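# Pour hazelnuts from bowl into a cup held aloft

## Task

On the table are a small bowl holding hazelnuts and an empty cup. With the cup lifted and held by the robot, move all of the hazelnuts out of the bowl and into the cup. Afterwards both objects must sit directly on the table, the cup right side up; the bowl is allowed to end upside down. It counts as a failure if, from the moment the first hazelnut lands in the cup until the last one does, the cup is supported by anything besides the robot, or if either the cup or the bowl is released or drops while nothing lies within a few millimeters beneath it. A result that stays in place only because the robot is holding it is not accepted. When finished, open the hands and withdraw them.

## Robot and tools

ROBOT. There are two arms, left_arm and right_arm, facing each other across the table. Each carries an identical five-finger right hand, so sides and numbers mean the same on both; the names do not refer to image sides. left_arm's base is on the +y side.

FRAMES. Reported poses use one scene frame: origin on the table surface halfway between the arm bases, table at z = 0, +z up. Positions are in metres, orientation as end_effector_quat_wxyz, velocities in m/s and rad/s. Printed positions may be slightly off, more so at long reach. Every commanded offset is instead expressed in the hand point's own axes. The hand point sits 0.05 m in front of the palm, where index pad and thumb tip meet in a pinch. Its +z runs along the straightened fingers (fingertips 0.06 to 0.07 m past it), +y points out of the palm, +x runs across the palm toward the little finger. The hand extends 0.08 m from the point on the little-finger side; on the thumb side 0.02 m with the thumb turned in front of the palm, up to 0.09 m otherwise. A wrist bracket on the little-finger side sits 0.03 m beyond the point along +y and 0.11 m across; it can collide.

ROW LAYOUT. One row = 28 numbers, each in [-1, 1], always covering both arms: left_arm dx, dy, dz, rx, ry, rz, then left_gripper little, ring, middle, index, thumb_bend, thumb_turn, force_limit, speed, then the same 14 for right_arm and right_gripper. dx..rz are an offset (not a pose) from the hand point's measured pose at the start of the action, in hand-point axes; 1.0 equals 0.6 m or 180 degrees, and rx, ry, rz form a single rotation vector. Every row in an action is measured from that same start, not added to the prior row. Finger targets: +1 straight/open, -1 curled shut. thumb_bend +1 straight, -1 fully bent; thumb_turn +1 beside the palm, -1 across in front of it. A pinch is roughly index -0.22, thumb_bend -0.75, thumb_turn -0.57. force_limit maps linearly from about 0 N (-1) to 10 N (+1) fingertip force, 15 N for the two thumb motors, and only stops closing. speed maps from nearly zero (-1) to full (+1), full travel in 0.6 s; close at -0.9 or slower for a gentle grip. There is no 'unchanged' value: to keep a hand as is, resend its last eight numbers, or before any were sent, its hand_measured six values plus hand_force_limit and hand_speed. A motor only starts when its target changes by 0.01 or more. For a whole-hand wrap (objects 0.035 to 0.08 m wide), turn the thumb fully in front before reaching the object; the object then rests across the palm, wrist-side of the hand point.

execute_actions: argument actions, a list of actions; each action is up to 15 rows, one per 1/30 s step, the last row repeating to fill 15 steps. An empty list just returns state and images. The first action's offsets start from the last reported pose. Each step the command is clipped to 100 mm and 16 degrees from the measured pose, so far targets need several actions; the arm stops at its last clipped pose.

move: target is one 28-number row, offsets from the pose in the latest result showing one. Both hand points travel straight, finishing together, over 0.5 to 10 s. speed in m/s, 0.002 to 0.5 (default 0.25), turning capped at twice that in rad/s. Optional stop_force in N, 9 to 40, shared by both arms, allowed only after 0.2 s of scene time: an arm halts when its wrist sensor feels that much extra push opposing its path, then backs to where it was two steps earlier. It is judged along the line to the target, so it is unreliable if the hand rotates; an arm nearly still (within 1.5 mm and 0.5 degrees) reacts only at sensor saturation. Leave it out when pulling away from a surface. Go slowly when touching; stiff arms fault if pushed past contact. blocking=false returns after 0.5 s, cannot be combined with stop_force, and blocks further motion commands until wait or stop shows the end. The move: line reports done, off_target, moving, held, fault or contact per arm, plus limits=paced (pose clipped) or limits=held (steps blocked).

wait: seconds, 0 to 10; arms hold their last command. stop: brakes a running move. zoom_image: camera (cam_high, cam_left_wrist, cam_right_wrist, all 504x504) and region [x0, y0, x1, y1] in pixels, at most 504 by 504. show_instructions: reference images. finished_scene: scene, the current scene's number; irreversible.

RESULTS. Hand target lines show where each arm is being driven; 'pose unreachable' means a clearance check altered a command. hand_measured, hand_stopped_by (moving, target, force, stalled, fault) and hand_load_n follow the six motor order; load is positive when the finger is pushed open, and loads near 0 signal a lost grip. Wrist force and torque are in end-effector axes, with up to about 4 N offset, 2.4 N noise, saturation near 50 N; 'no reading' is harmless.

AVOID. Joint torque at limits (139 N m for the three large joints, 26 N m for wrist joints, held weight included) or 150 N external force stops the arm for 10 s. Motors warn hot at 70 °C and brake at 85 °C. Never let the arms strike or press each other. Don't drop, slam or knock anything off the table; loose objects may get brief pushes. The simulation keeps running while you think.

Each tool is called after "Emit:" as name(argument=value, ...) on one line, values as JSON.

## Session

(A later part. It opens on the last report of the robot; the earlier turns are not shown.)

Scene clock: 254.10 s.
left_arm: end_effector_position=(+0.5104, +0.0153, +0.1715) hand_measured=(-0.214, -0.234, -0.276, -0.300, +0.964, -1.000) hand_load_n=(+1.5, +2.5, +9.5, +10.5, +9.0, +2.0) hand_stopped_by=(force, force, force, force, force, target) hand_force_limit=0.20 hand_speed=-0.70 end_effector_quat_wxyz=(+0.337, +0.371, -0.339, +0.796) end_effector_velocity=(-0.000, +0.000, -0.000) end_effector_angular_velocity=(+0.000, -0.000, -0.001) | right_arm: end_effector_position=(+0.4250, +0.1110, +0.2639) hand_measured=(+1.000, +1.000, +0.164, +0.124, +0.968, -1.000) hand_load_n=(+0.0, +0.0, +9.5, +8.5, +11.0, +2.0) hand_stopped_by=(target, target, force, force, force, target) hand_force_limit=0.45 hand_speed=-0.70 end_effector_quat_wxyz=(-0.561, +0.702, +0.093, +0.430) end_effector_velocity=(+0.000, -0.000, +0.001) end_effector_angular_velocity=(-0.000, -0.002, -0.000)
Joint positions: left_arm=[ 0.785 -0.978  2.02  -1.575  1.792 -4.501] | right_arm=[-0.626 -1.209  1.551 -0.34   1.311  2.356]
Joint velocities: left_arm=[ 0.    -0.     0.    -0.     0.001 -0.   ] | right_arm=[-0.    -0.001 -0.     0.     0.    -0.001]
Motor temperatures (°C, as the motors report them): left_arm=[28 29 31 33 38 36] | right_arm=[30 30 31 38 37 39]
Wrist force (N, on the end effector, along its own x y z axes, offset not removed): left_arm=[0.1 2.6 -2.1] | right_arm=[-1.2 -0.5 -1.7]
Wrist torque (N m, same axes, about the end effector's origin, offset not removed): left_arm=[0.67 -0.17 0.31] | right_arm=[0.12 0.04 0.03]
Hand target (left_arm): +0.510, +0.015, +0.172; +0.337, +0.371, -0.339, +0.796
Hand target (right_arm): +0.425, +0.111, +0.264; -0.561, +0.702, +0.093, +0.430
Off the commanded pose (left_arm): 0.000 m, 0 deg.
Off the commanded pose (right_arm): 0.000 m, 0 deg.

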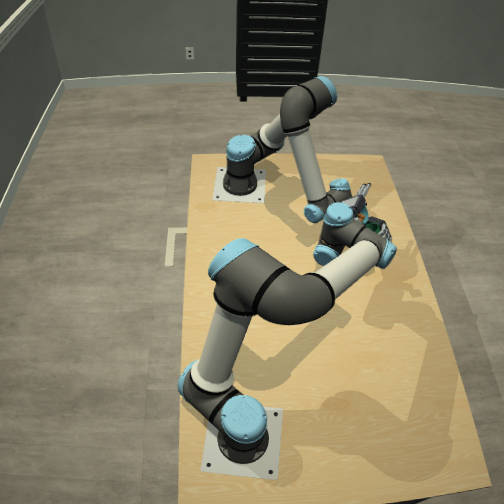

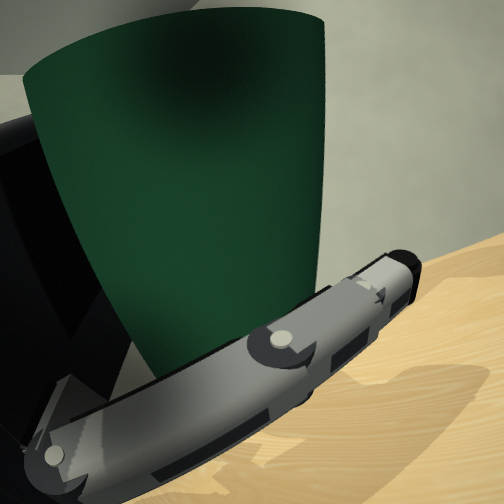

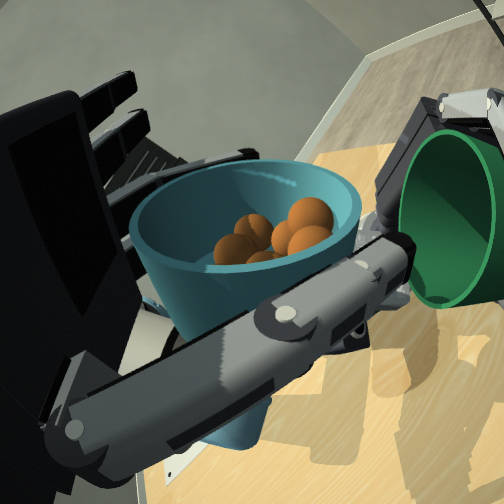

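Emit:
move(target=[0,0,0,0,0,0,-0.6,-0.6,-0.6,-0.6,-0.6,-1,0.2,-0.7, 0.0088,0.0038,0,0,0,0.1389,1,1,-0.65,-0.6,-0.6,-1,0.45,-0.7], speed=0.07)

Scene clock: 335.73 s.
left_arm: end_effector_position=(+0.5104, +0.0153, +0.1715) hand_measured=(-0.214, -0.234, -0.276, -0.300, +0.964, -1.000) hand_load_n=(+1.5, +2.5, +9.5, +10.5, +9.0, +2.0) hand_stopped_by=(force, force, force, force, force, target) hand_force_limit=0.20 hand_speed=-0.70 end_effector_quat_wxyz=(+0.337, +0.371, -0.339, +0.796) end_effector_velocity=(-0.000, +0.000, -0.000) end_effector_angular_velocity=(+0.000, -0.000, +0.000) | right_arm: end_effector_position=(+0.4296, +0.1083, +0.2660) hand_measured=(+1.000, +1.000, +0.164, +0.124, +0.968, -1.000) hand_load_n=(+0.0, +0.0, +9.5, +8.5, +11.0, +2.0) hand_stopped_by=(target, target, force, force, force, target) hand_force_limit=0.45 hand_speed=-0.70 end_effector_quat_wxyz=(-0.640, +0.705, -0.061, +0.299) end_effector_velocity=(-0.000, +0.000, +0.001) end_effector_angular_velocity=(+0.007, +0.010, +0.001)
Joint positions: left_arm=[ 0.785 -0.978  2.02  -1.575  1.792 -4.501] | right_arm=[-0.689 -1.209  1.539 -0.327  1.248  2.791]
Joint velocities: left_arm=[ 0.     0.     0.001 -0.001  0.     0.   ] | right_arm=[-0.001 -0.    -0.    -0.001 -0.002  0.012]
Motor temperatures (°C, as the motors report them): left_arm=[28 29 31 33 38 36] | right_arm=[30 30 32 38 37 39]
Wrist force (N, on the end effector, along its own x y z axes, offset not removed): left_arm=[-0.6 1.3 -0.5] | right_arm=[-0.2 1.3 2.5]
Wrist torque (N m, same axes, about the end effector's origin, offset not removed): left_arm=[0.26 -0.11 0.14] | right_arm=[0.14 -0.16 0.00]
Hand target (left_arm): +0.510, +0.015, +0.172; +0.337, +0.371, -0.339, +0.796
Hand target (right_arm): +0.430, +0.108, +0.266; -0.640, +0.705, -0.061, +0.298
Off the commanded pose (left_arm): 0.000 m, 0 deg.
Off the commanded pose (right_arm): 0.000 m, 0 deg.
move: done

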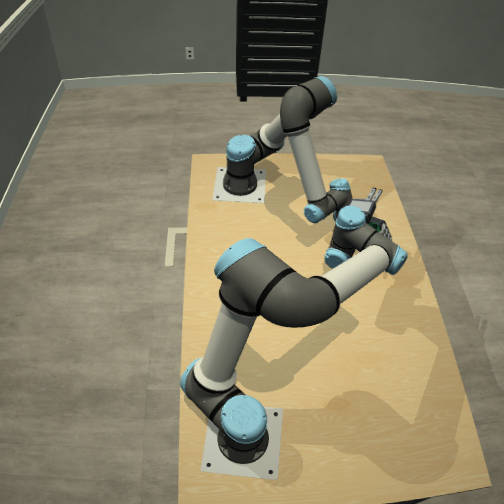

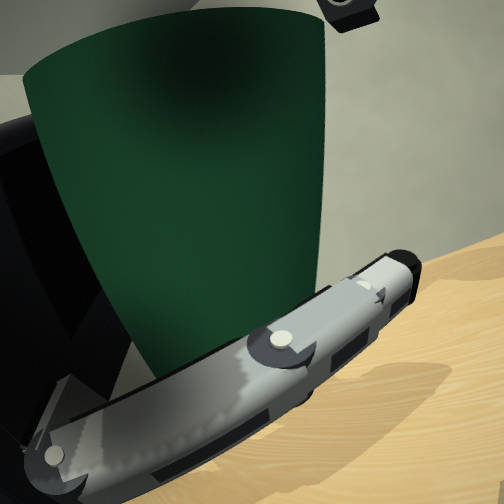

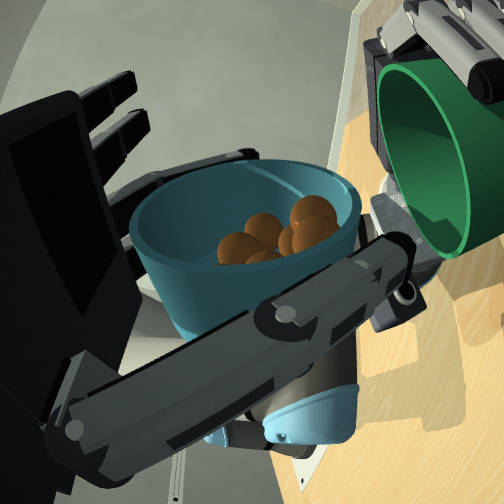

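Emit:
move(target=[0,0,0,0,0,0,-0.6,-0.6,-0.6,-0.6,-0.6,-1,0.2,-0.7, 0.029,0.0022,0,0,0,0.1222,1,1,-0.65,-0.6,-0.6,-1,0.45,-0.7], speed=0.05)

Scene clock: 353.80 s.
left_arm: end_effector_position=(+0.5104, +0.0153, +0.1715) hand_measured=(-0.214, -0.234, -0.276, -0.300, +0.964, -1.000) hand_load_n=(+1.0, +2.5, +9.0, +10.5, +9.0, +2.0) hand_stopped_by=(force, force, force, force, force, target) hand_force_limit=0.20 hand_speed=-0.70 end_effector_quat_wxyz=(+0.337, +0.371, -0.339, +0.796) end_effector_velocity=(-0.000, +0.000, -0.000) end_effector_angular_velocity=(+0.000, -0.000, +0.000) | right_arm: end_effector_position=(+0.4441, +0.0999, +0.2707) hand_measured=(+1.000, +1.000, +0.164, +0.124, +0.968, -1.000) hand_load_n=(+0.0, +0.0, +9.5, +8.5, +11.0, +1.5) hand_stopped_by=(target, target, force, force, force, target) hand_force_limit=0.45 hand_speed=-0.70 end_effector_quat_wxyz=(+0.685, -0.681, +0.194, -0.171) end_effector_velocity=(+0.002, -0.001, -0.000) end_effector_angular_velocity=(+0.006, +0.011, -0.002)
Joint positions: left_arm=[ 0.785 -0.978  2.02  -1.575  1.792 -4.501] | right_arm=[-0.763 -1.197  1.529 -0.331  1.174  3.173]
Joint velocities: left_arm=[-0.    -0.     0.001 -0.    -0.     0.   ] | right_arm=[-0.004  0.001 -0.    -0.    -0.002  0.012]
Motor temperatures (°C, as the motors report them): left_arm=[28 29 31 33 38 36] | right_arm=[30 30 32 38 37 39]
Wrist force (N, on the end effector, along its own x y z axes, offset not removed): left_arm=[-0.8 1.9 -2.2] | right_arm=[0.4 -2.8 0.6]
Wrist torque (N m, same axes, about the end effector's origin, offset not removed): left_arm=[0.48 -0.04 0.36] | right_arm=[-0.42 -0.02 0.06]
Hand target (left_arm): +0.510, +0.015, +0.172; +0.337, +0.371, -0.339, +0.796
Hand target (right_arm): +0.444, +0.100, +0.271; +0.685, -0.681, +0.194, -0.171
Off the commanded pose (left_arm): 0.000 m, 0 deg.
Off the commanded pose (right_arm): 0.000 m, 0 deg.
move: done

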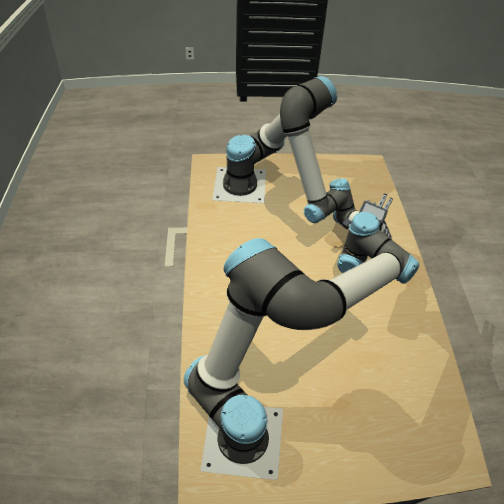

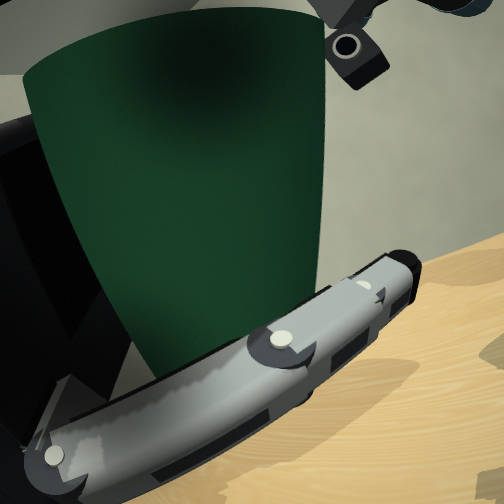

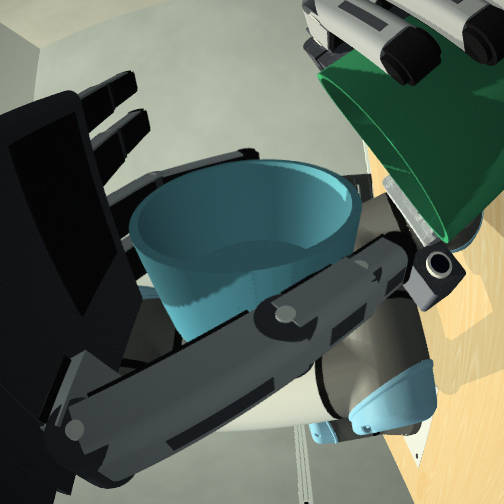

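Emit:
move(target=[0,0,0,0,0,0,-0.6,-0.6,-0.6,-0.6,-0.6,-1,0.2,-0.7, 0.0168,-0.003,0,0,0,0.1111,1,1,-0.65,-0.6,-0.6,-1,0.45,-0.7], speed=0.08)

Emit:
move(target=[-0.0038,0.0312,-0.054,0,-0.1203,-0.0694,-0.6,-0.6,-0.6,-0.6,-0.6,-1,0.2,-0.7, 0.0235,-0.022,0,0,0,0.1389,1,1,-0.65,-0.6,-0.6,-1,0.45,-0.7], speed=0.1)

Scene clock: 368.53 s.
left_arm: end_effector_position=(+0.5104, +0.0153, +0.1715) hand_measured=(-0.214, -0.234, -0.276, -0.300, +0.964, -1.000) hand_load_n=(+1.0, +2.5, +9.0, +10.5, +9.0, +2.0) hand_stopped_by=(force, force, force, force, force, target) hand_force_limit=0.20 hand_speed=-0.70 end_effector_quat_wxyz=(+0.337, +0.371, -0.339, +0.796) end_effector_velocity=(-0.000, -0.000, -0.000) end_effector_angular_velocity=(+0.000, +0.001, -0.000) | right_arm: end_effector_position=(+0.4528, +0.0948, +0.2722) hand_measured=(+1.000, +1.000, +0.164, +0.124, +0.968, -1.000) hand_load_n=(+0.0, +0.0, +9.5, +8.5, +11.0, +1.5) hand_stopped_by=(target, target, force, force, force, target) hand_force_limit=0.45 hand_speed=-0.70 end_effector_quat_wxyz=(+0.705, -0.637, +0.309, -0.050) end_effector_velocity=(+0.000, -0.000, +0.000) end_effector_angular_velocity=(+0.007, +0.010, -0.000)
Joint positions: left_arm=[ 0.785 -0.978  2.02  -1.575  1.792 -4.501] | right_arm=[-0.812 -1.175  1.534 -0.357  1.125  3.521]
Joint velocities: left_arm=[-0.    -0.    -0.     0.001 -0.    -0.   ] | right_arm=[-0.002  0.001  0.001 -0.002 -0.001  0.012]
Motor temperatures (°C, as the motors report them): left_arm=[28 29 31 33 38 36] | right_arm=[30 30 32 38 37 39]
Wrist force (N, on the end effector, along its own x y z axes, offset not removed): left_arm=[-1.9 1.9 -2.3] | right_arm=[0.9 -0.2 1.7]
Wrist torque (N m, same axes, about the end effector's origin, offset not removed): left_arm=[0.61 0.17 0.11] | right_arm=[0.03 -0.25 0.21]
Hand target (left_arm): +0.510, +0.015, +0.172; +0.337, +0.371, -0.339, +0.796
Hand target (right_arm): +0.453, +0.095, +0.272; +0.705, -0.637, +0.309, -0.050
Off the commanded pose (left_arm): 0.000 m, 0 deg.
Off the commanded pose (right_arm): 0.000 m, 0 deg.
move: done

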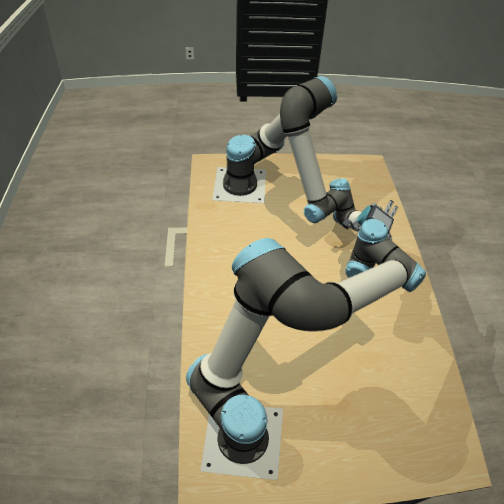

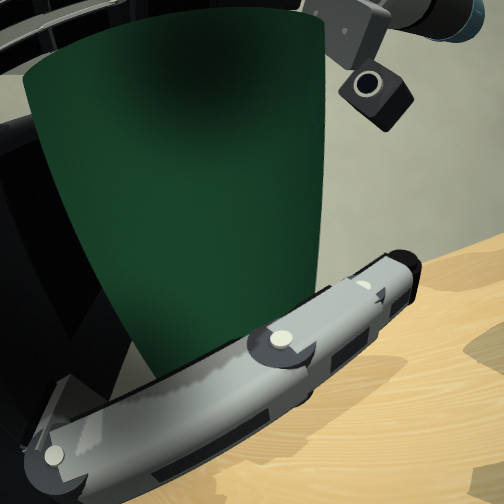

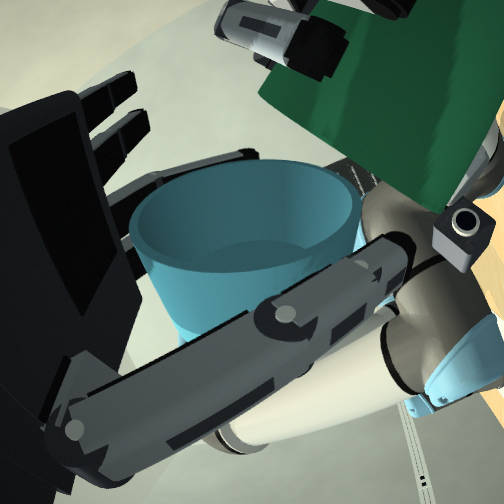

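Scene clock: 371.10 s.
left_arm: end_effector_position=(+0.4850, +0.0301, +0.1482) hand_measured=(-0.214, -0.234, -0.276, -0.300, +0.964, -1.000) hand_load_n=(+1.0, +2.5, +9.5, +10.5, +9.0, +2.0) hand_stopped_by=(force, force, force, force, force, target) hand_force_limit=0.20 hand_speed=-0.70 end_effector_quat_wxyz=(+0.352, +0.548, -0.353, +0.672) end_effector_velocity=(-0.000, +0.001, -0.001) end_effector_angular_velocity=(+0.008, +0.011, +0.000) | right_arm: end_effector_position=(+0.4683, +0.0858, +0.2792) hand_measured=(+1.000, +1.000, +0.164, +0.124, +0.968, -1.000) hand_load_n=(+0.0, +0.0, +9.5, +8.5, +11.0, +1.5) hand_stopped_by=(target, target, force, force, force, target) hand_force_limit=0.45 hand_speed=-0.70 end_effector_quat_wxyz=(+0.699, -0.555, +0.439, +0.103) end_effector_velocity=(-0.001, +0.000, +0.001) end_effector_angular_velocity=(+0.007, +0.009, +0.002)
Joint positions: left_arm=[ 0.746 -1.148  2.039 -1.043  1.7   -4.642] | right_arm=[-0.865 -1.143  1.538 -0.393  1.072  3.956]
Joint velocities: left_arm=[ 0.001 -0.004 -0.002  0.018  0.    -0.004] | right_arm=[ 0.001 -0.001  0.001 -0.002 -0.001  0.012]
Motor temperatures (°C, as the motors report them): left_arm=[28 30 31 33 38 36] | right_arm=[30 30 32 38 37 39]
Wrist force (N, on the end effector, along its own x y z axes, offset not removed): left_arm=[-2.7 1.6 -3.7] | right_arm=[0.2 2.0 -1.0]
Wrist torque (N m, same axes, about the end effector's origin, offset not removed): left_arm=[0.59 0.28 0.21] | right_arm=[0.40 0.08 0.15]
Hand target (left_arm): +0.485, +0.030, +0.148; +0.352, +0.548, -0.354, +0.671
Hand target (right_arm): +0.468, +0.086, +0.279; +0.699, -0.555, +0.439, +0.103
Off the commanded pose (left_arm): 0.000 m, 0 deg.
Off the commanded pose (right_arm): 0.000 m, 0 deg.
move: done

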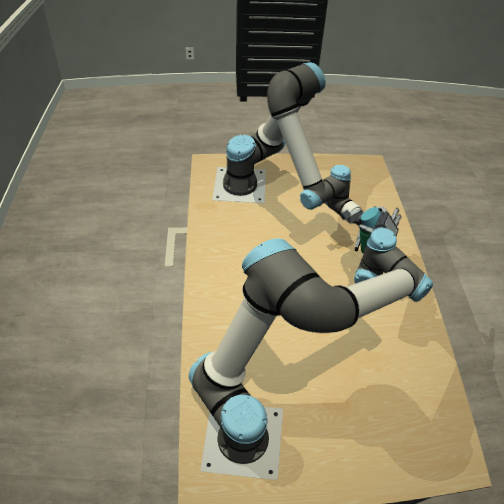

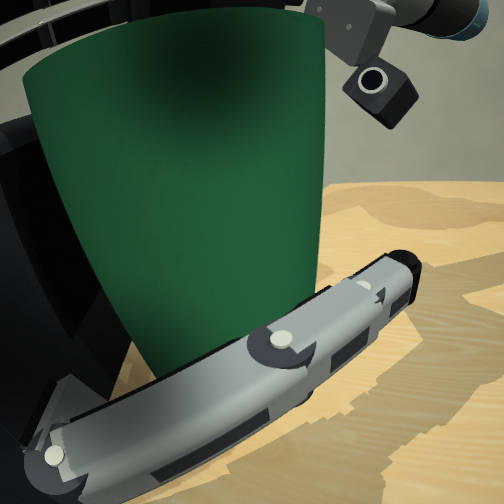

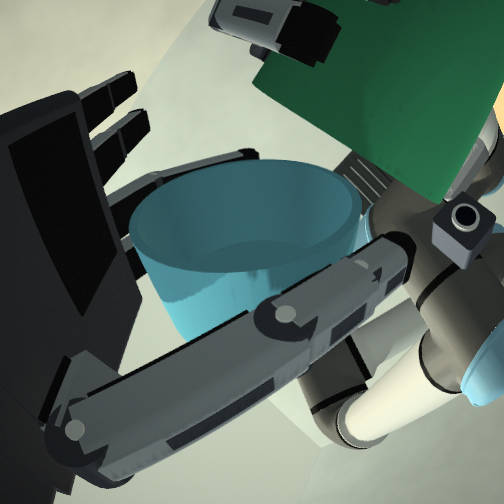

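Emit:
move(target=[-0.1412,-0.0135,-0.2267,0,-0.0481,-0.0278,-0.6,-0.6,-0.6,-0.6,-0.6,-1,0.2,-0.7, 0.1038,-0.0392,-0.2072,0,0,-0.4444,1,1,-0.65,-0.6,-0.6,-1,0.45,-0.7], speed=0.3)

Scene clock: 409.90 s.
left_arm: end_effector_position=(+0.4386, +0.1438, +0.0452) hand_measured=(-0.214, -0.234, -0.276, -0.300, +0.964, -1.000) hand_load_n=(+1.0, +2.5, +9.5, +10.5, +8.5, +2.0) hand_stopped_by=(force, force, force, force, force, target) hand_force_limit=0.20 hand_speed=-0.70 end_effector_quat_wxyz=(+0.353, +0.612, -0.355, +0.613) end_effector_velocity=(-0.000, +0.001, -0.000) end_effector_angular_velocity=(-0.000, -0.001, +0.000) | right_arm: end_effector_position=(+0.4579, -0.0516, +0.2503) hand_measured=(+1.000, +1.000, +0.164, +0.124, +0.968, -1.000) hand_load_n=(+0.0, +0.0, +9.5, +8.5, +10.5, +2.0) hand_stopped_by=(target, target, force, force, force, target) hand_force_limit=0.45 hand_speed=-0.70 end_effector_quat_wxyz=(-0.602, +0.708, +0.020, +0.370) end_effector_velocity=(-0.000, -0.001, -0.001) end_effector_angular_velocity=(-0.006, -0.008, +0.001)
Joint positions: left_arm=[ 0.844 -1.101  2.301 -1.2    1.793 -4.71 ] | right_arm=[-0.981 -1.44   1.877 -0.435  0.956  2.56 ]
Joint velocities: left_arm=[ 0.001  0.001  0.002 -0.003  0.001  0.   ] | right_arm=[ 0.    -0.001  0.003 -0.001 -0.001 -0.011]
Motor temperatures (°C, as the motors report them): left_arm=[28 30 31 33 38 36] | right_arm=[30 30 32 38 37 39]
Wrist force (N, on the end effector, along its own x y z axes, offset not removed): left_arm=[0.7 0.7 -0.7] | right_arm=[0.6 -1.3 -0.8]
Wrist torque (N m, same axes, about the end effector's origin, offset not removed): left_arm=[0.25 -0.28 0.31] | right_arm=[-0.12 -0.09 0.07]
Hand target (left_arm): +0.439, +0.144, +0.045; +0.353, +0.612, -0.355, +0.612
Hand target (right_arm): +0.458, -0.052, +0.250; -0.601, +0.708, +0.021, +0.370
Off the commanded pose (left_arm): 0.000 m, 0 deg.
Off the commanded pose (right_arm): 0.000 m, 0 deg.
move: done

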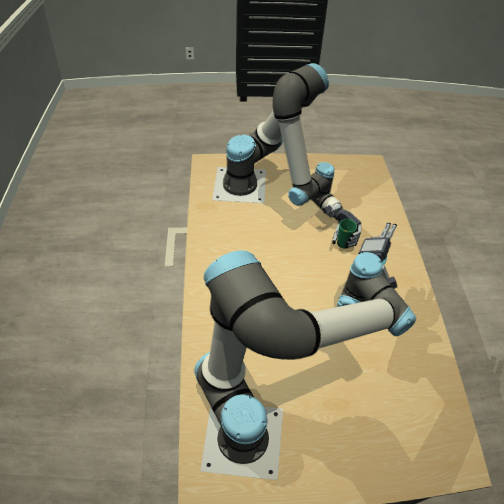

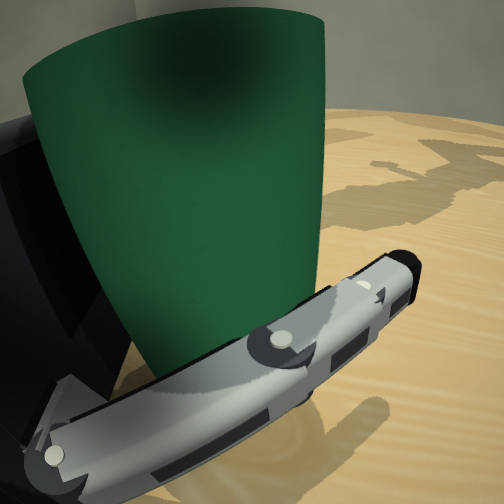

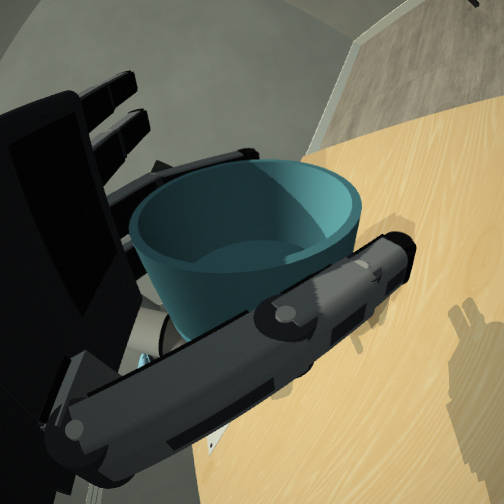

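Emit:
zoom_image(camera="cam_high", region=[270, 150, 470, 350])

Emit:
move(target=[0,0,0,0,0,0,-0.6,-0.6,-0.6,-0.6,-0.6,-1,0.2,-0.7, -0.2071,0.3152,0,0,0,-0.315,1,1,-0.65,-0.6,-0.6,-1,0.45,-0.7], speed=0.3)

Region (270, 150, 470, 350) of cam_high's 504x504 image, scaled by 2.520, with more detail than that image has.

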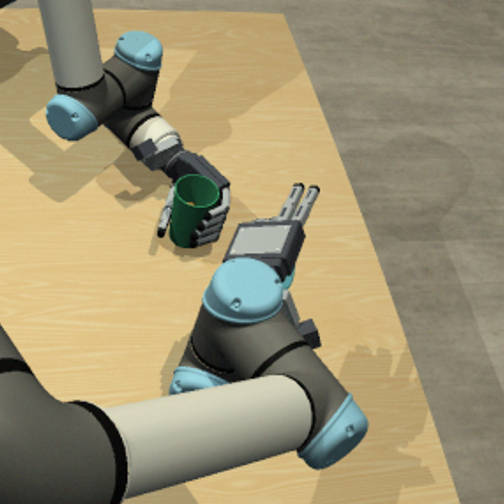

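Scene clock: 416.60 s.
left_arm: end_effector_position=(+0.4386, +0.1438, +0.0452) hand_measured=(-0.214, -0.234, -0.276, -0.300, +0.964, -1.000) hand_load_n=(+1.0, +2.5, +9.5, +11.0, +8.5, +2.0) hand_stopped_by=(force, force, force, force, force, target) hand_force_limit=0.20 hand_speed=-0.70 end_effector_quat_wxyz=(+0.353, +0.612, -0.355, +0.612) end_effector_velocity=(-0.000, +0.000, -0.000) end_effector_angular_velocity=(+0.002, +0.001, +0.000) | right_arm: end_effector_position=(+0.4571, -0.0522, +0.0244) hand_measured=(+1.000, +1.000, +0.164, +0.124, +0.968, -1.000) hand_load_n=(+0.0, +0.0, +9.5, +8.5, +10.5, +2.0) hand_stopped_by=(target, target, force, force, force, target) hand_force_limit=0.45 hand_speed=-0.70 end_effector_quat_wxyz=(-0.354, +0.614, +0.353, +0.611) end_effector_velocity=(+0.002, +0.000, -0.002) end_effector_angular_velocity=(-0.002, -0.012, -0.001)
Joint positions: left_arm=[ 0.844 -1.101  2.301 -1.2    1.793 -4.71 ] | right_arm=[-0.87  -0.976  2.131 -1.152  1.067  1.572]
Joint velocities: left_arm=[ 0.    -0.    -0.     0.002 -0.     0.   ] | right_arm=[ 0.     0.011 -0.002 -0.014  0.001 -0.009]
Motor temperatures (°C, as the motors report them): left_arm=[28 30 31 33 38 36] | right_arm=[30 30 32 38 37 39]
Wrist force (N, on the end effector, along its own x y z axes, offset not removed): left_arm=[-0.9 1.4 -2.6] | right_arm=[-1.6 1.7 1.1]
Wrist torque (N m, same axes, about the end effector's origin, offset not removed): left_arm=[0.43 0.03 0.32] | right_arm=[0.30 -0.03 0.08]
Hand target (left_arm): +0.439, +0.144, +0.045; +0.353, +0.612, -0.355, +0.613
Hand target (right_arm): +0.457, -0.052, +0.024; -0.354, +0.613, +0.354, +0.611
Off the commanded pose (left_arm): 0.000 m, 0 deg.
Off the commanded pose (right_arm): 0.001 m, 0 deg.
move: done

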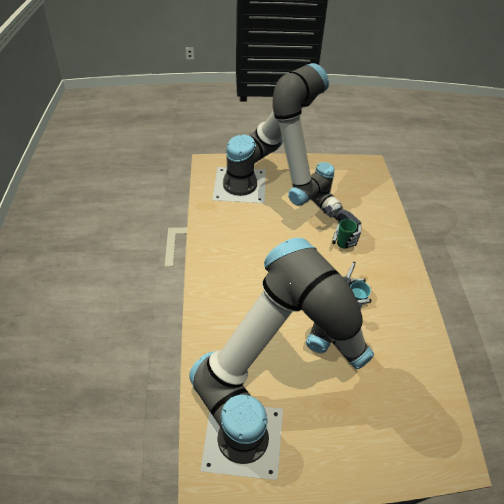

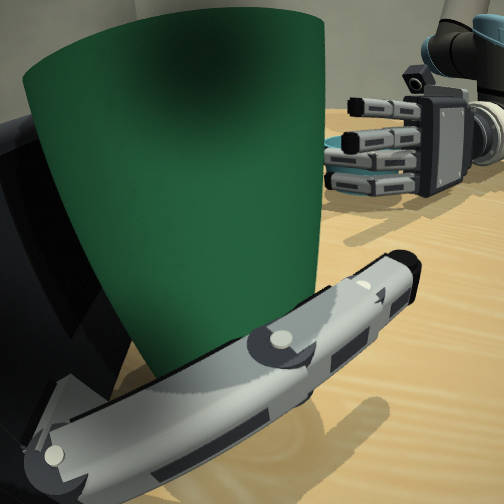

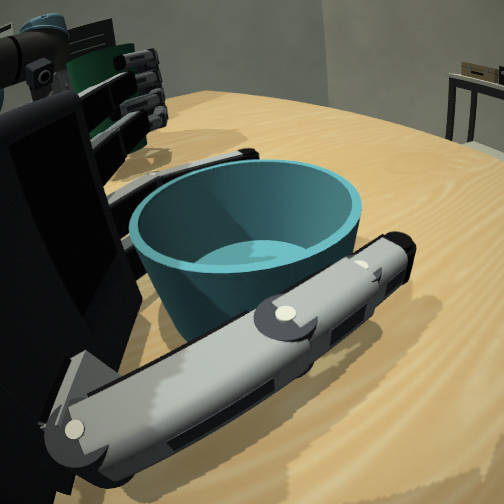

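Emit:
zoom_image(camera="cam_high", region=[310, 190, 430, 310])

Emit:
zoom_image(camera="cam_high", region=[150, 130, 504, 504])

Region (310, 190, 430, 310) of cam_high's 504x504 image, scaled by 4.200, with more detail than that image has.

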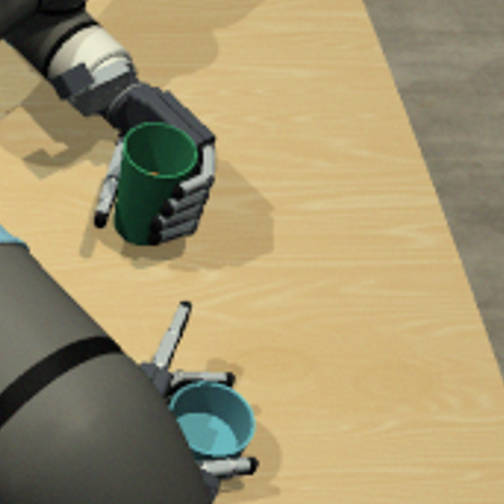

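Region (150, 130, 504, 504) of cam_high's 504x504 image, scaled by 1.348, with more detail than that image has; it fills the left 477 columns of this view, and the rest is white.

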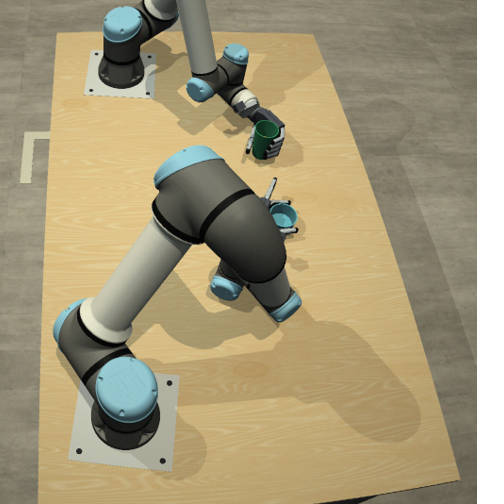

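Emit:
move(target=[-0.0355,0,0,0,0,0,-0.6,-0.6,-0.6,-0.6,-0.6,-1,0.2,-0.7, -0.0135,0,0,0,0,0,1,1,-0.65,-0.6,-0.6,-1,0.45,-0.7], speed=0.015, stop_force=9)

Scene clock: 426.07 s.
left_arm: end_effector_position=(+0.4386, +0.1439, +0.0241) hand_measured=(-0.214, -0.234, -0.276, -0.300, +0.964, -1.000) hand_load_n=(+1.0, +2.5, +9.5, +11.0, +8.5, +2.0) hand_stopped_by=(force, force, force, force, force, target) hand_force_limit=0.20 hand_speed=-0.70 end_effector_quat_wxyz=(+0.353, +0.612, -0.355, +0.612) end_effector_velocity=(+0.001, +0.000, -0.002) end_effector_angular_velocity=(-0.001, -0.001, +0.002) | right_arm: end_effector_position=(+0.4571, -0.0522, +0.0164) hand_measured=(+1.000, +1.000, +0.164, +0.124, +0.968, -1.000) hand_load_n=(+0.0, +0.0, +9.5, +8.5, +10.5, +2.0) hand_stopped_by=(target, target, force, force, force, target) hand_force_limit=0.45 hand_speed=-0.70 end_effector_quat_wxyz=(-0.354, +0.613, +0.353, +0.611) end_effector_velocity=(+0.000, -0.000, -0.001) end_effector_angular_velocity=(-0.001, +0.001, -0.000)
Joint positions: left_arm=[ 0.845 -1.038  2.301 -1.263  1.793 -4.71 ] | right_arm=[-0.87  -0.956  2.131 -1.172  1.067  1.572]
Joint velocities: left_arm=[ 0.001  0.008 -0.001 -0.008 -0.001 -0.   ] | right_arm=[-0.     0.003 -0.    -0.002 -0.    -0.   ]
Motor temperatures (°C, as the motors report them): left_arm=[28 30 31 33 38 36] | right_arm=[30 30 32 38 37 39]
Wrist force (N, on the end effector, along its own x y z axes, offset not removed): left_arm=[-0.9 0.4 -1.0] | right_arm=[-2.9 0.7 -0.7]
Wrist torque (N m, same axes, about the end effector's origin, offset not removed): left_arm=[0.27 -0.14 0.21] | right_arm=[0.17 0.49 -0.19]
Hand target (left_arm): +0.439, +0.144, +0.024; +0.353, +0.612, -0.355, +0.612
Hand target (right_arm): +0.457, -0.052, +0.016; -0.354, +0.614, +0.353, +0.611
Off the commanded pose (left_arm): 0.000 m, 0 deg.
Off the commanded pose (right_arm): 0.000 m, 0 deg.
move: done

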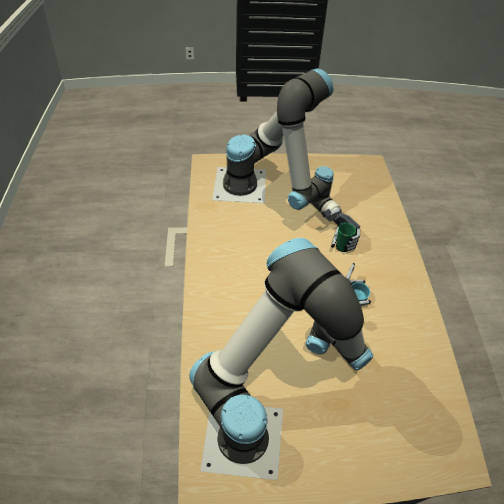

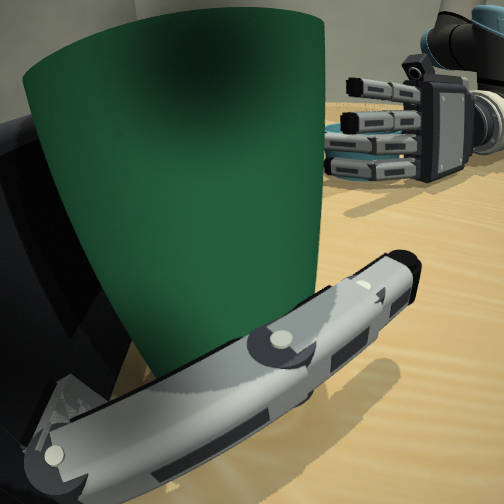

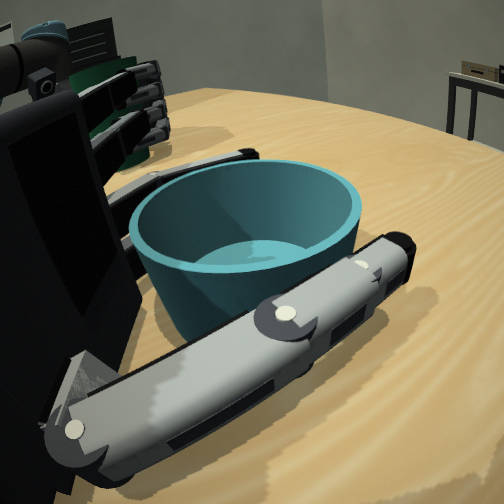

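Emit:
zoom_image(camera="cam_left_wrist", region=[310, 60, 504, 254])

Emit:
zoom_image(camera="cam_right_wrist", region=[50, 30, 250, 230])

Region (310, 60, 504, 254) of cam_left_wrist's 504x504 image, scaled by 2.598, with more detail than that image has.

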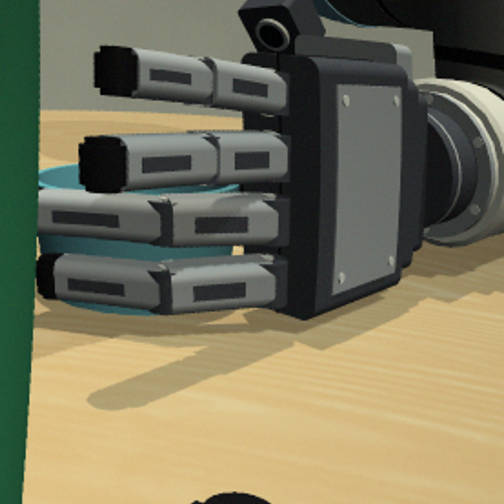

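Region (50, 30, 250, 230) of cam_right_wrist's 504x504 image, scaled by 2.520, with more detail than that image has.

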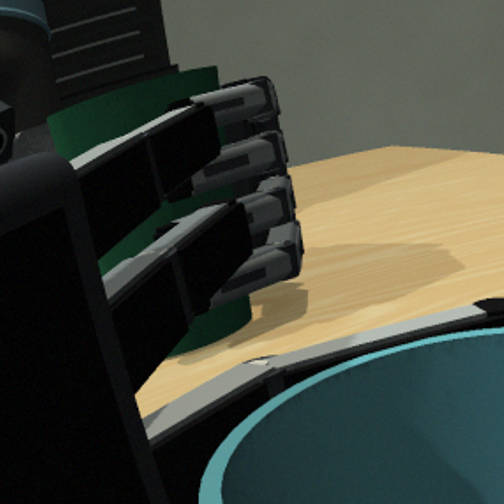

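Emit:
move(target=[-0.0035,0,0,0,0,0,-0.6,-0.6,-0.6,-0.6,-0.6,-1,0.2,-0.7, -0.0035,0,0,0,0,0,1,1,-0.65,-0.6,-0.6,-1,0.45,-0.7], speed=0.003, stop_force=9)

Scene clock: 441.40 s.
left_arm: end_effector_position=(+0.4387, +0.1438, +0.0229) hand_measured=(-0.212, -0.234, -0.276, -0.300, +0.964, -1.000) hand_load_n=(+3.0, +4.0, +9.5, +9.5, +9.0, -2.0) hand_stopped_by=(force, force, force, force, force, target) hand_force_limit=0.20 hand_speed=-0.70 end_effector_quat_wxyz=(+0.353, +0.612, -0.355, +0.613) end_effector_velocity=(+0.000, +0.001, +0.001) end_effector_angular_velocity=(+0.001, +0.002, +0.001) | right_arm: end_effector_position=(+0.4572, -0.0521, +0.0152) hand_measured=(+1.000, +1.000, +0.164, +0.124, +0.968, -1.000) hand_load_n=(+0.0, +0.0, +9.5, +7.5, +11.0, -1.5) hand_stopped_by=(target, target, force, force, force, target) hand_force_limit=0.45 hand_speed=-0.70 end_effector_quat_wxyz=(-0.354, +0.613, +0.353, +0.611) end_effector_velocity=(-0.000, -0.000, +0.001) end_effector_angular_velocity=(-0.001, +0.001, -0.000)
Joint positions: left_arm=[ 0.845 -1.034  2.301 -1.267  1.793 -4.71 ] | right_arm=[-0.87  -0.952  2.131 -1.175  1.067  1.572]
Joint velocities: left_arm=[ 0.001 -0.003  0.     0.005 -0.    -0.   ] | right_arm=[-0.    -0.002  0.     0.004 -0.    -0.   ]
Motor temperatures (°C, as the motors report them): left_arm=[28 30 31 33 38 36] | right_arm=[30 30 32 38 37 39]
Wrist force (N, on the end effector, along its own x y z axes, offset not removed): left_arm=[11.1 0.8 0.2] | right_arm=[14.7 -2.6 -0.9]
Wrist torque (N m, same axes, about the end effector's origin, offset not removed): left_arm=[0.30 -0.72 0.25] | right_arm=[-0.39 0.26 0.15]
Hand target (left_arm): +0.439, +0.144, +0.023; +0.353, +0.612, -0.355, +0.613
Hand target (right_arm): +0.457, -0.052, +0.015; -0.354, +0.613, +0.353, +0.611
Off the commanded pose (left_arm): 0.001 m, 0 deg.
Off the commanded pose (right_arm): 0.001 m, 0 deg.
move: contact (left_arm, right_arm)

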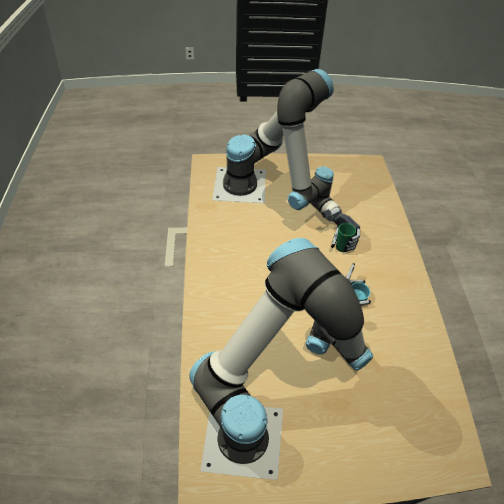

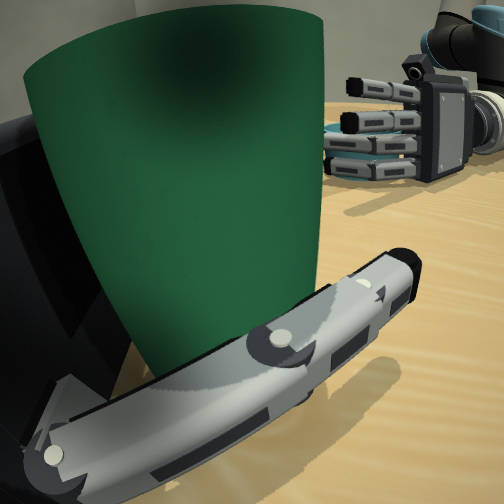

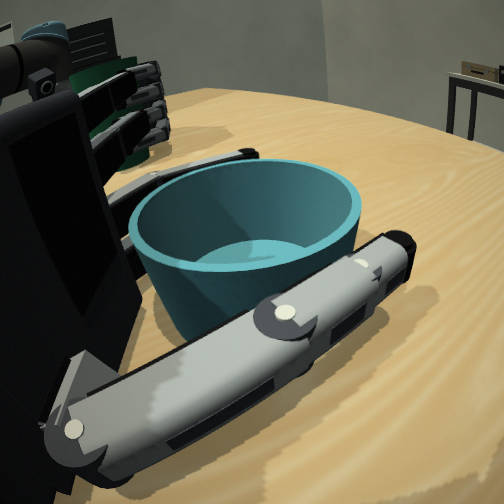

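Emit:
move(target=[0.001,0,0,0,0,0,1,1,1,1,1,-1,0.2,0, 0.001,0,0,0,0,0,1,1,1,1,1,-1,0.45,0], speed=0.01)

Emit:
move(target=[0.01,-0.015,-0.2,0,0,0,1,1,1,1,1,-1,0.2,0, 0.01,-0.015,-0.2,0,0,0,1,1,1,1,1,-1,0.45,0], speed=0.15)

Scene clock: 446.63 s.
left_arm: end_effector_position=(+0.4387, +0.1438, +0.0235) hand_measured=(+1.000, +1.000, +1.000, +1.000, +1.000, -1.000) hand_load_n=(+0.0, +0.0, +0.0, +0.0, +0.0, +0.0) hand_stopped_by=(target, target, target, target, target, target) hand_force_limit=0.20 hand_speed=0.00 end_effector_quat_wxyz=(+0.353, +0.612, -0.355, +0.613) end_effector_velocity=(+0.001, +0.001, -0.000) end_effector_angular_velocity=(+0.000, -0.000, +0.002) | right_arm: end_effector_position=(+0.4571, -0.0522, +0.0157) hand_measured=(+1.000, +1.000, +1.000, +1.000, +1.000, -1.000) hand_load_n=(+0.0, +0.0, +0.0, +0.0, +0.0, +0.0) hand_stopped_by=(target, target, target, target, target, target) hand_force_limit=0.45 hand_speed=0.00 end_effector_quat_wxyz=(-0.354, +0.613, +0.353, +0.611) end_effector_velocity=(-0.001, +0.000, -0.001) end_effector_angular_velocity=(-0.000, +0.002, +0.000)
Joint positions: left_arm=[ 0.845 -1.036  2.301 -1.265  1.793 -4.71 ] | right_arm=[-0.87  -0.954  2.131 -1.174  1.067  1.572]
Joint velocities: left_arm=[ 0.001  0.     0.    -0.    -0.001  0.   ] | right_arm=[0.001 0.001 0.    0.    0.    0.   ]
Motor temperatures (°C, as the motors report them): left_arm=[28 30 31 33 38 36] | right_arm=[30 30 32 38 37 39]
Wrist force (N, on the end effector, along its own x y z axes, offset not removed): left_arm=[-0.5 1.6 -1.2] | right_arm=[-0.9 0.9 0.5]
Wrist torque (N m, same axes, about the end effector's origin, offset not removed): left_arm=[0.42 -0.08 0.09] | right_arm=[0.03 0.04 -0.10]
Hand target (left_arm): +0.439, +0.144, +0.023; +0.353, +0.612, -0.355, +0.613
Hand target (right_arm): +0.457, -0.052, +0.016; -0.354, +0.613, +0.353, +0.611
Off the commanded pose (left_arm): 0.000 m, 0 deg.
Off the commanded pose (right_arm): 0.000 m, 0 deg.
move: done

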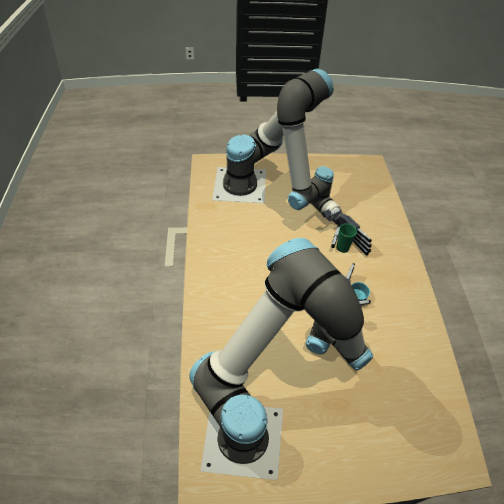

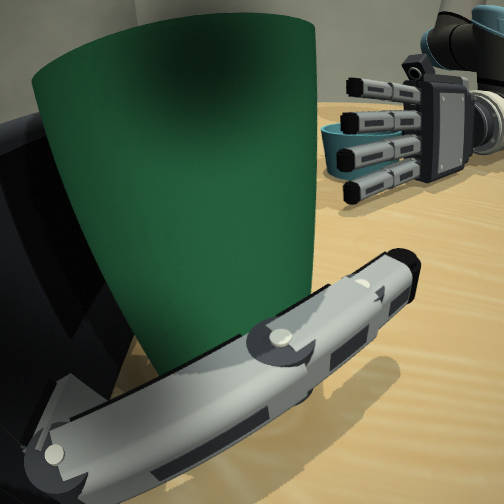

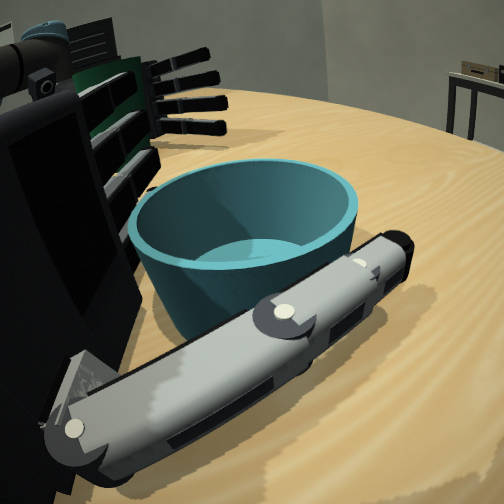

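Scene clock: 448.00 s.
left_arm: end_effector_position=(+0.3864, +0.2519, +0.0293) hand_measured=(+1.000, +1.000, +1.000, +1.000, +1.000, -1.000) hand_load_n=(+0.0, +0.0, +0.0, +0.0, +0.0, +0.0) hand_stopped_by=(target, target, target, target, target, target) hand_force_limit=0.20 hand_speed=0.00 end_effector_quat_wxyz=(+0.353, +0.612, -0.354, +0.612) end_effector_velocity=(-0.001, +0.002, +0.000) end_effector_angular_velocity=(-0.001, +0.000, -0.000) | right_arm: end_effector_position=(+0.3894, -0.1513, +0.0221) hand_measured=(+1.000, +1.000, +1.000, +1.000, +1.000, -1.000) hand_load_n=(+0.0, +0.0, +0.0, +0.0, +0.0, +0.0) hand_stopped_by=(target, target, target, target, target, target) hand_force_limit=0.45 hand_speed=0.00 end_effector_quat_wxyz=(-0.354, +0.613, +0.354, +0.611) end_effector_velocity=(-0.001, -0.002, -0.000) end_effector_angular_velocity=(+0.001, +0.002, +0.002)
Joint positions: left_arm=[ 0.995 -1.132  2.544 -1.412  1.944 -4.71 ] | right_arm=[-1.049 -1.089  2.478 -1.386  0.888  1.571]
Joint velocities: left_arm=[ 0.004 -0.002  0.003 -0.001  0.004 -0.001] | right_arm=[-0.006 -0.001  0.007 -0.006 -0.008  0.003]
Motor temperatures (°C, as the motors report them): left_arm=[28 30 31 33 38 36] | right_arm=[30 30 32 38 37 39]
Wrist force (N, on the end effector, along its own x y z axes, offset not removed): left_arm=[0.7 1.8 -4.0] | right_arm=[-0.1 0.9 0.8]
Wrist torque (N m, same axes, about the end effector's origin, offset not removed): left_arm=[0.58 -0.12 0.33] | right_arm=[-0.07 -0.05 0.05]
Hand target (left_arm): +0.386, +0.252, +0.029; +0.353, +0.612, -0.354, +0.612
Hand target (right_arm): +0.389, -0.152, +0.022; -0.354, +0.613, +0.354, +0.611
Off the commanded pose (left_arm): 0.000 m, 0 deg.
Off the commanded pose (right_arm): 0.000 m, 0 deg.
move: done

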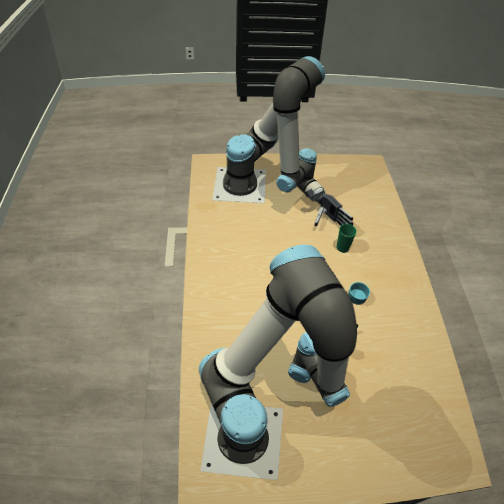

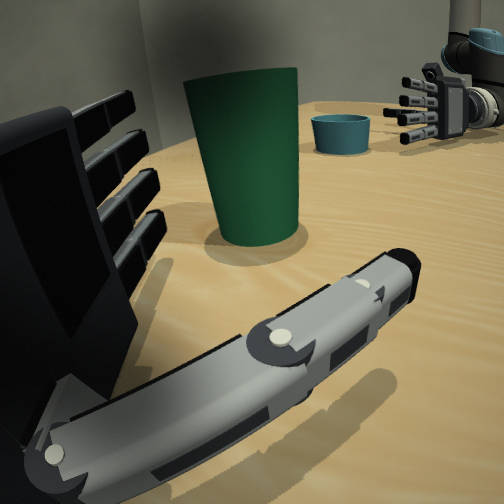

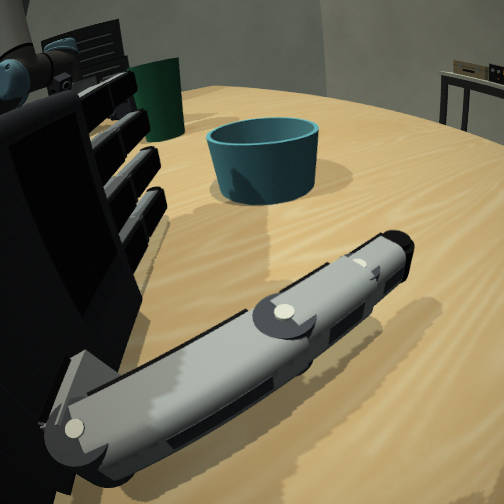

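Both objects stand on the table. Moving the hands up and clear.

Emit:
move(target=[0.33,-0.03,-0.03,0,0,0,1,1,1,1,1,-1,0.2,0, 0.33,-0.03,-0.03,0,0,0,1,1,1,1,1,-1,0.45,0], speed=0.25)

Scene clock: 451.27 s.
left_arm: end_effector_position=(+0.3921, +0.2762, +0.2268) hand_measured=(+1.000, +1.000, +1.000, +1.000, +1.000, -1.000) hand_load_n=(+0.0, +0.0, +0.0, +0.0, +0.0, +0.0) hand_stopped_by=(target, target, target, target, target, target) hand_force_limit=0.20 hand_speed=0.00 end_effector_quat_wxyz=(+0.354, +0.612, -0.354, +0.613) end_effector_velocity=(+0.001, +0.001, +0.002) end_effector_angular_velocity=(+0.009, +0.003, +0.002) | right_arm: end_effector_position=(+0.3656, -0.1574, +0.2198) hand_measured=(+1.000, +1.000, +1.000, +1.000, +1.000, -1.000) hand_load_n=(+0.0, +0.0, +0.0, +0.0, +0.0, +0.0) hand_stopped_by=(target, target, target, target, target, target) hand_force_limit=0.45 hand_speed=0.00 end_effector_quat_wxyz=(-0.354, +0.613, +0.353, +0.611) end_effector_velocity=(+0.000, -0.001, +0.002) end_effector_angular_velocity=(-0.009, +0.009, -0.002)
Joint positions: left_arm=[ 1.09  -1.754  2.359 -0.607  2.039 -4.711] | right_arm=[-1.038 -1.743  2.371 -0.626  0.899  1.572]
Joint velocities: left_arm=[ 0.002 -0.004 -0.011  0.026  0.     0.007] | right_arm=[-0.002 -0.006 -0.012  0.034 -0.    -0.007]
Motor temperatures (°C, as the motors report them): left_arm=[28 30 31 33 38 36] | right_arm=[30 30 32 38 37 39]
Wrist force (N, on the end effector, along its own x y z axes, offset not removed): left_arm=[0.7 0.4 -2.4] | right_arm=[-0.9 1.4 -1.5]
Wrist torque (N m, same axes, about the end effector's origin, offset not removed): left_arm=[0.40 -0.17 0.19] | right_arm=[0.41 0.06 0.04]
Hand target (left_arm): +0.392, +0.276, +0.227; +0.353, +0.612, -0.354, +0.612
Hand target (right_arm): +0.366, -0.157, +0.220; -0.354, +0.613, +0.354, +0.611
Off the commanded pose (left_arm): 0.001 m, 0 deg.
Off the commanded pose (right_arm): 0.001 m, 0 deg.
move: done

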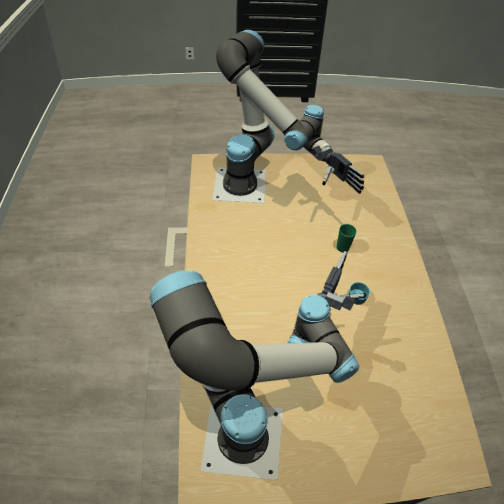

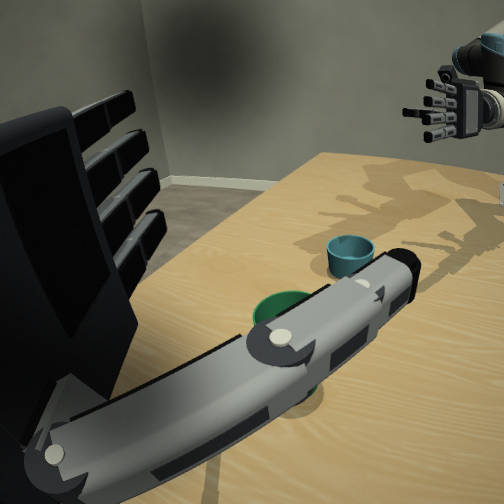

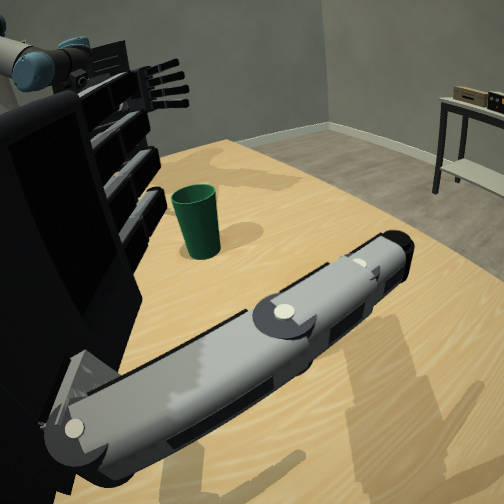

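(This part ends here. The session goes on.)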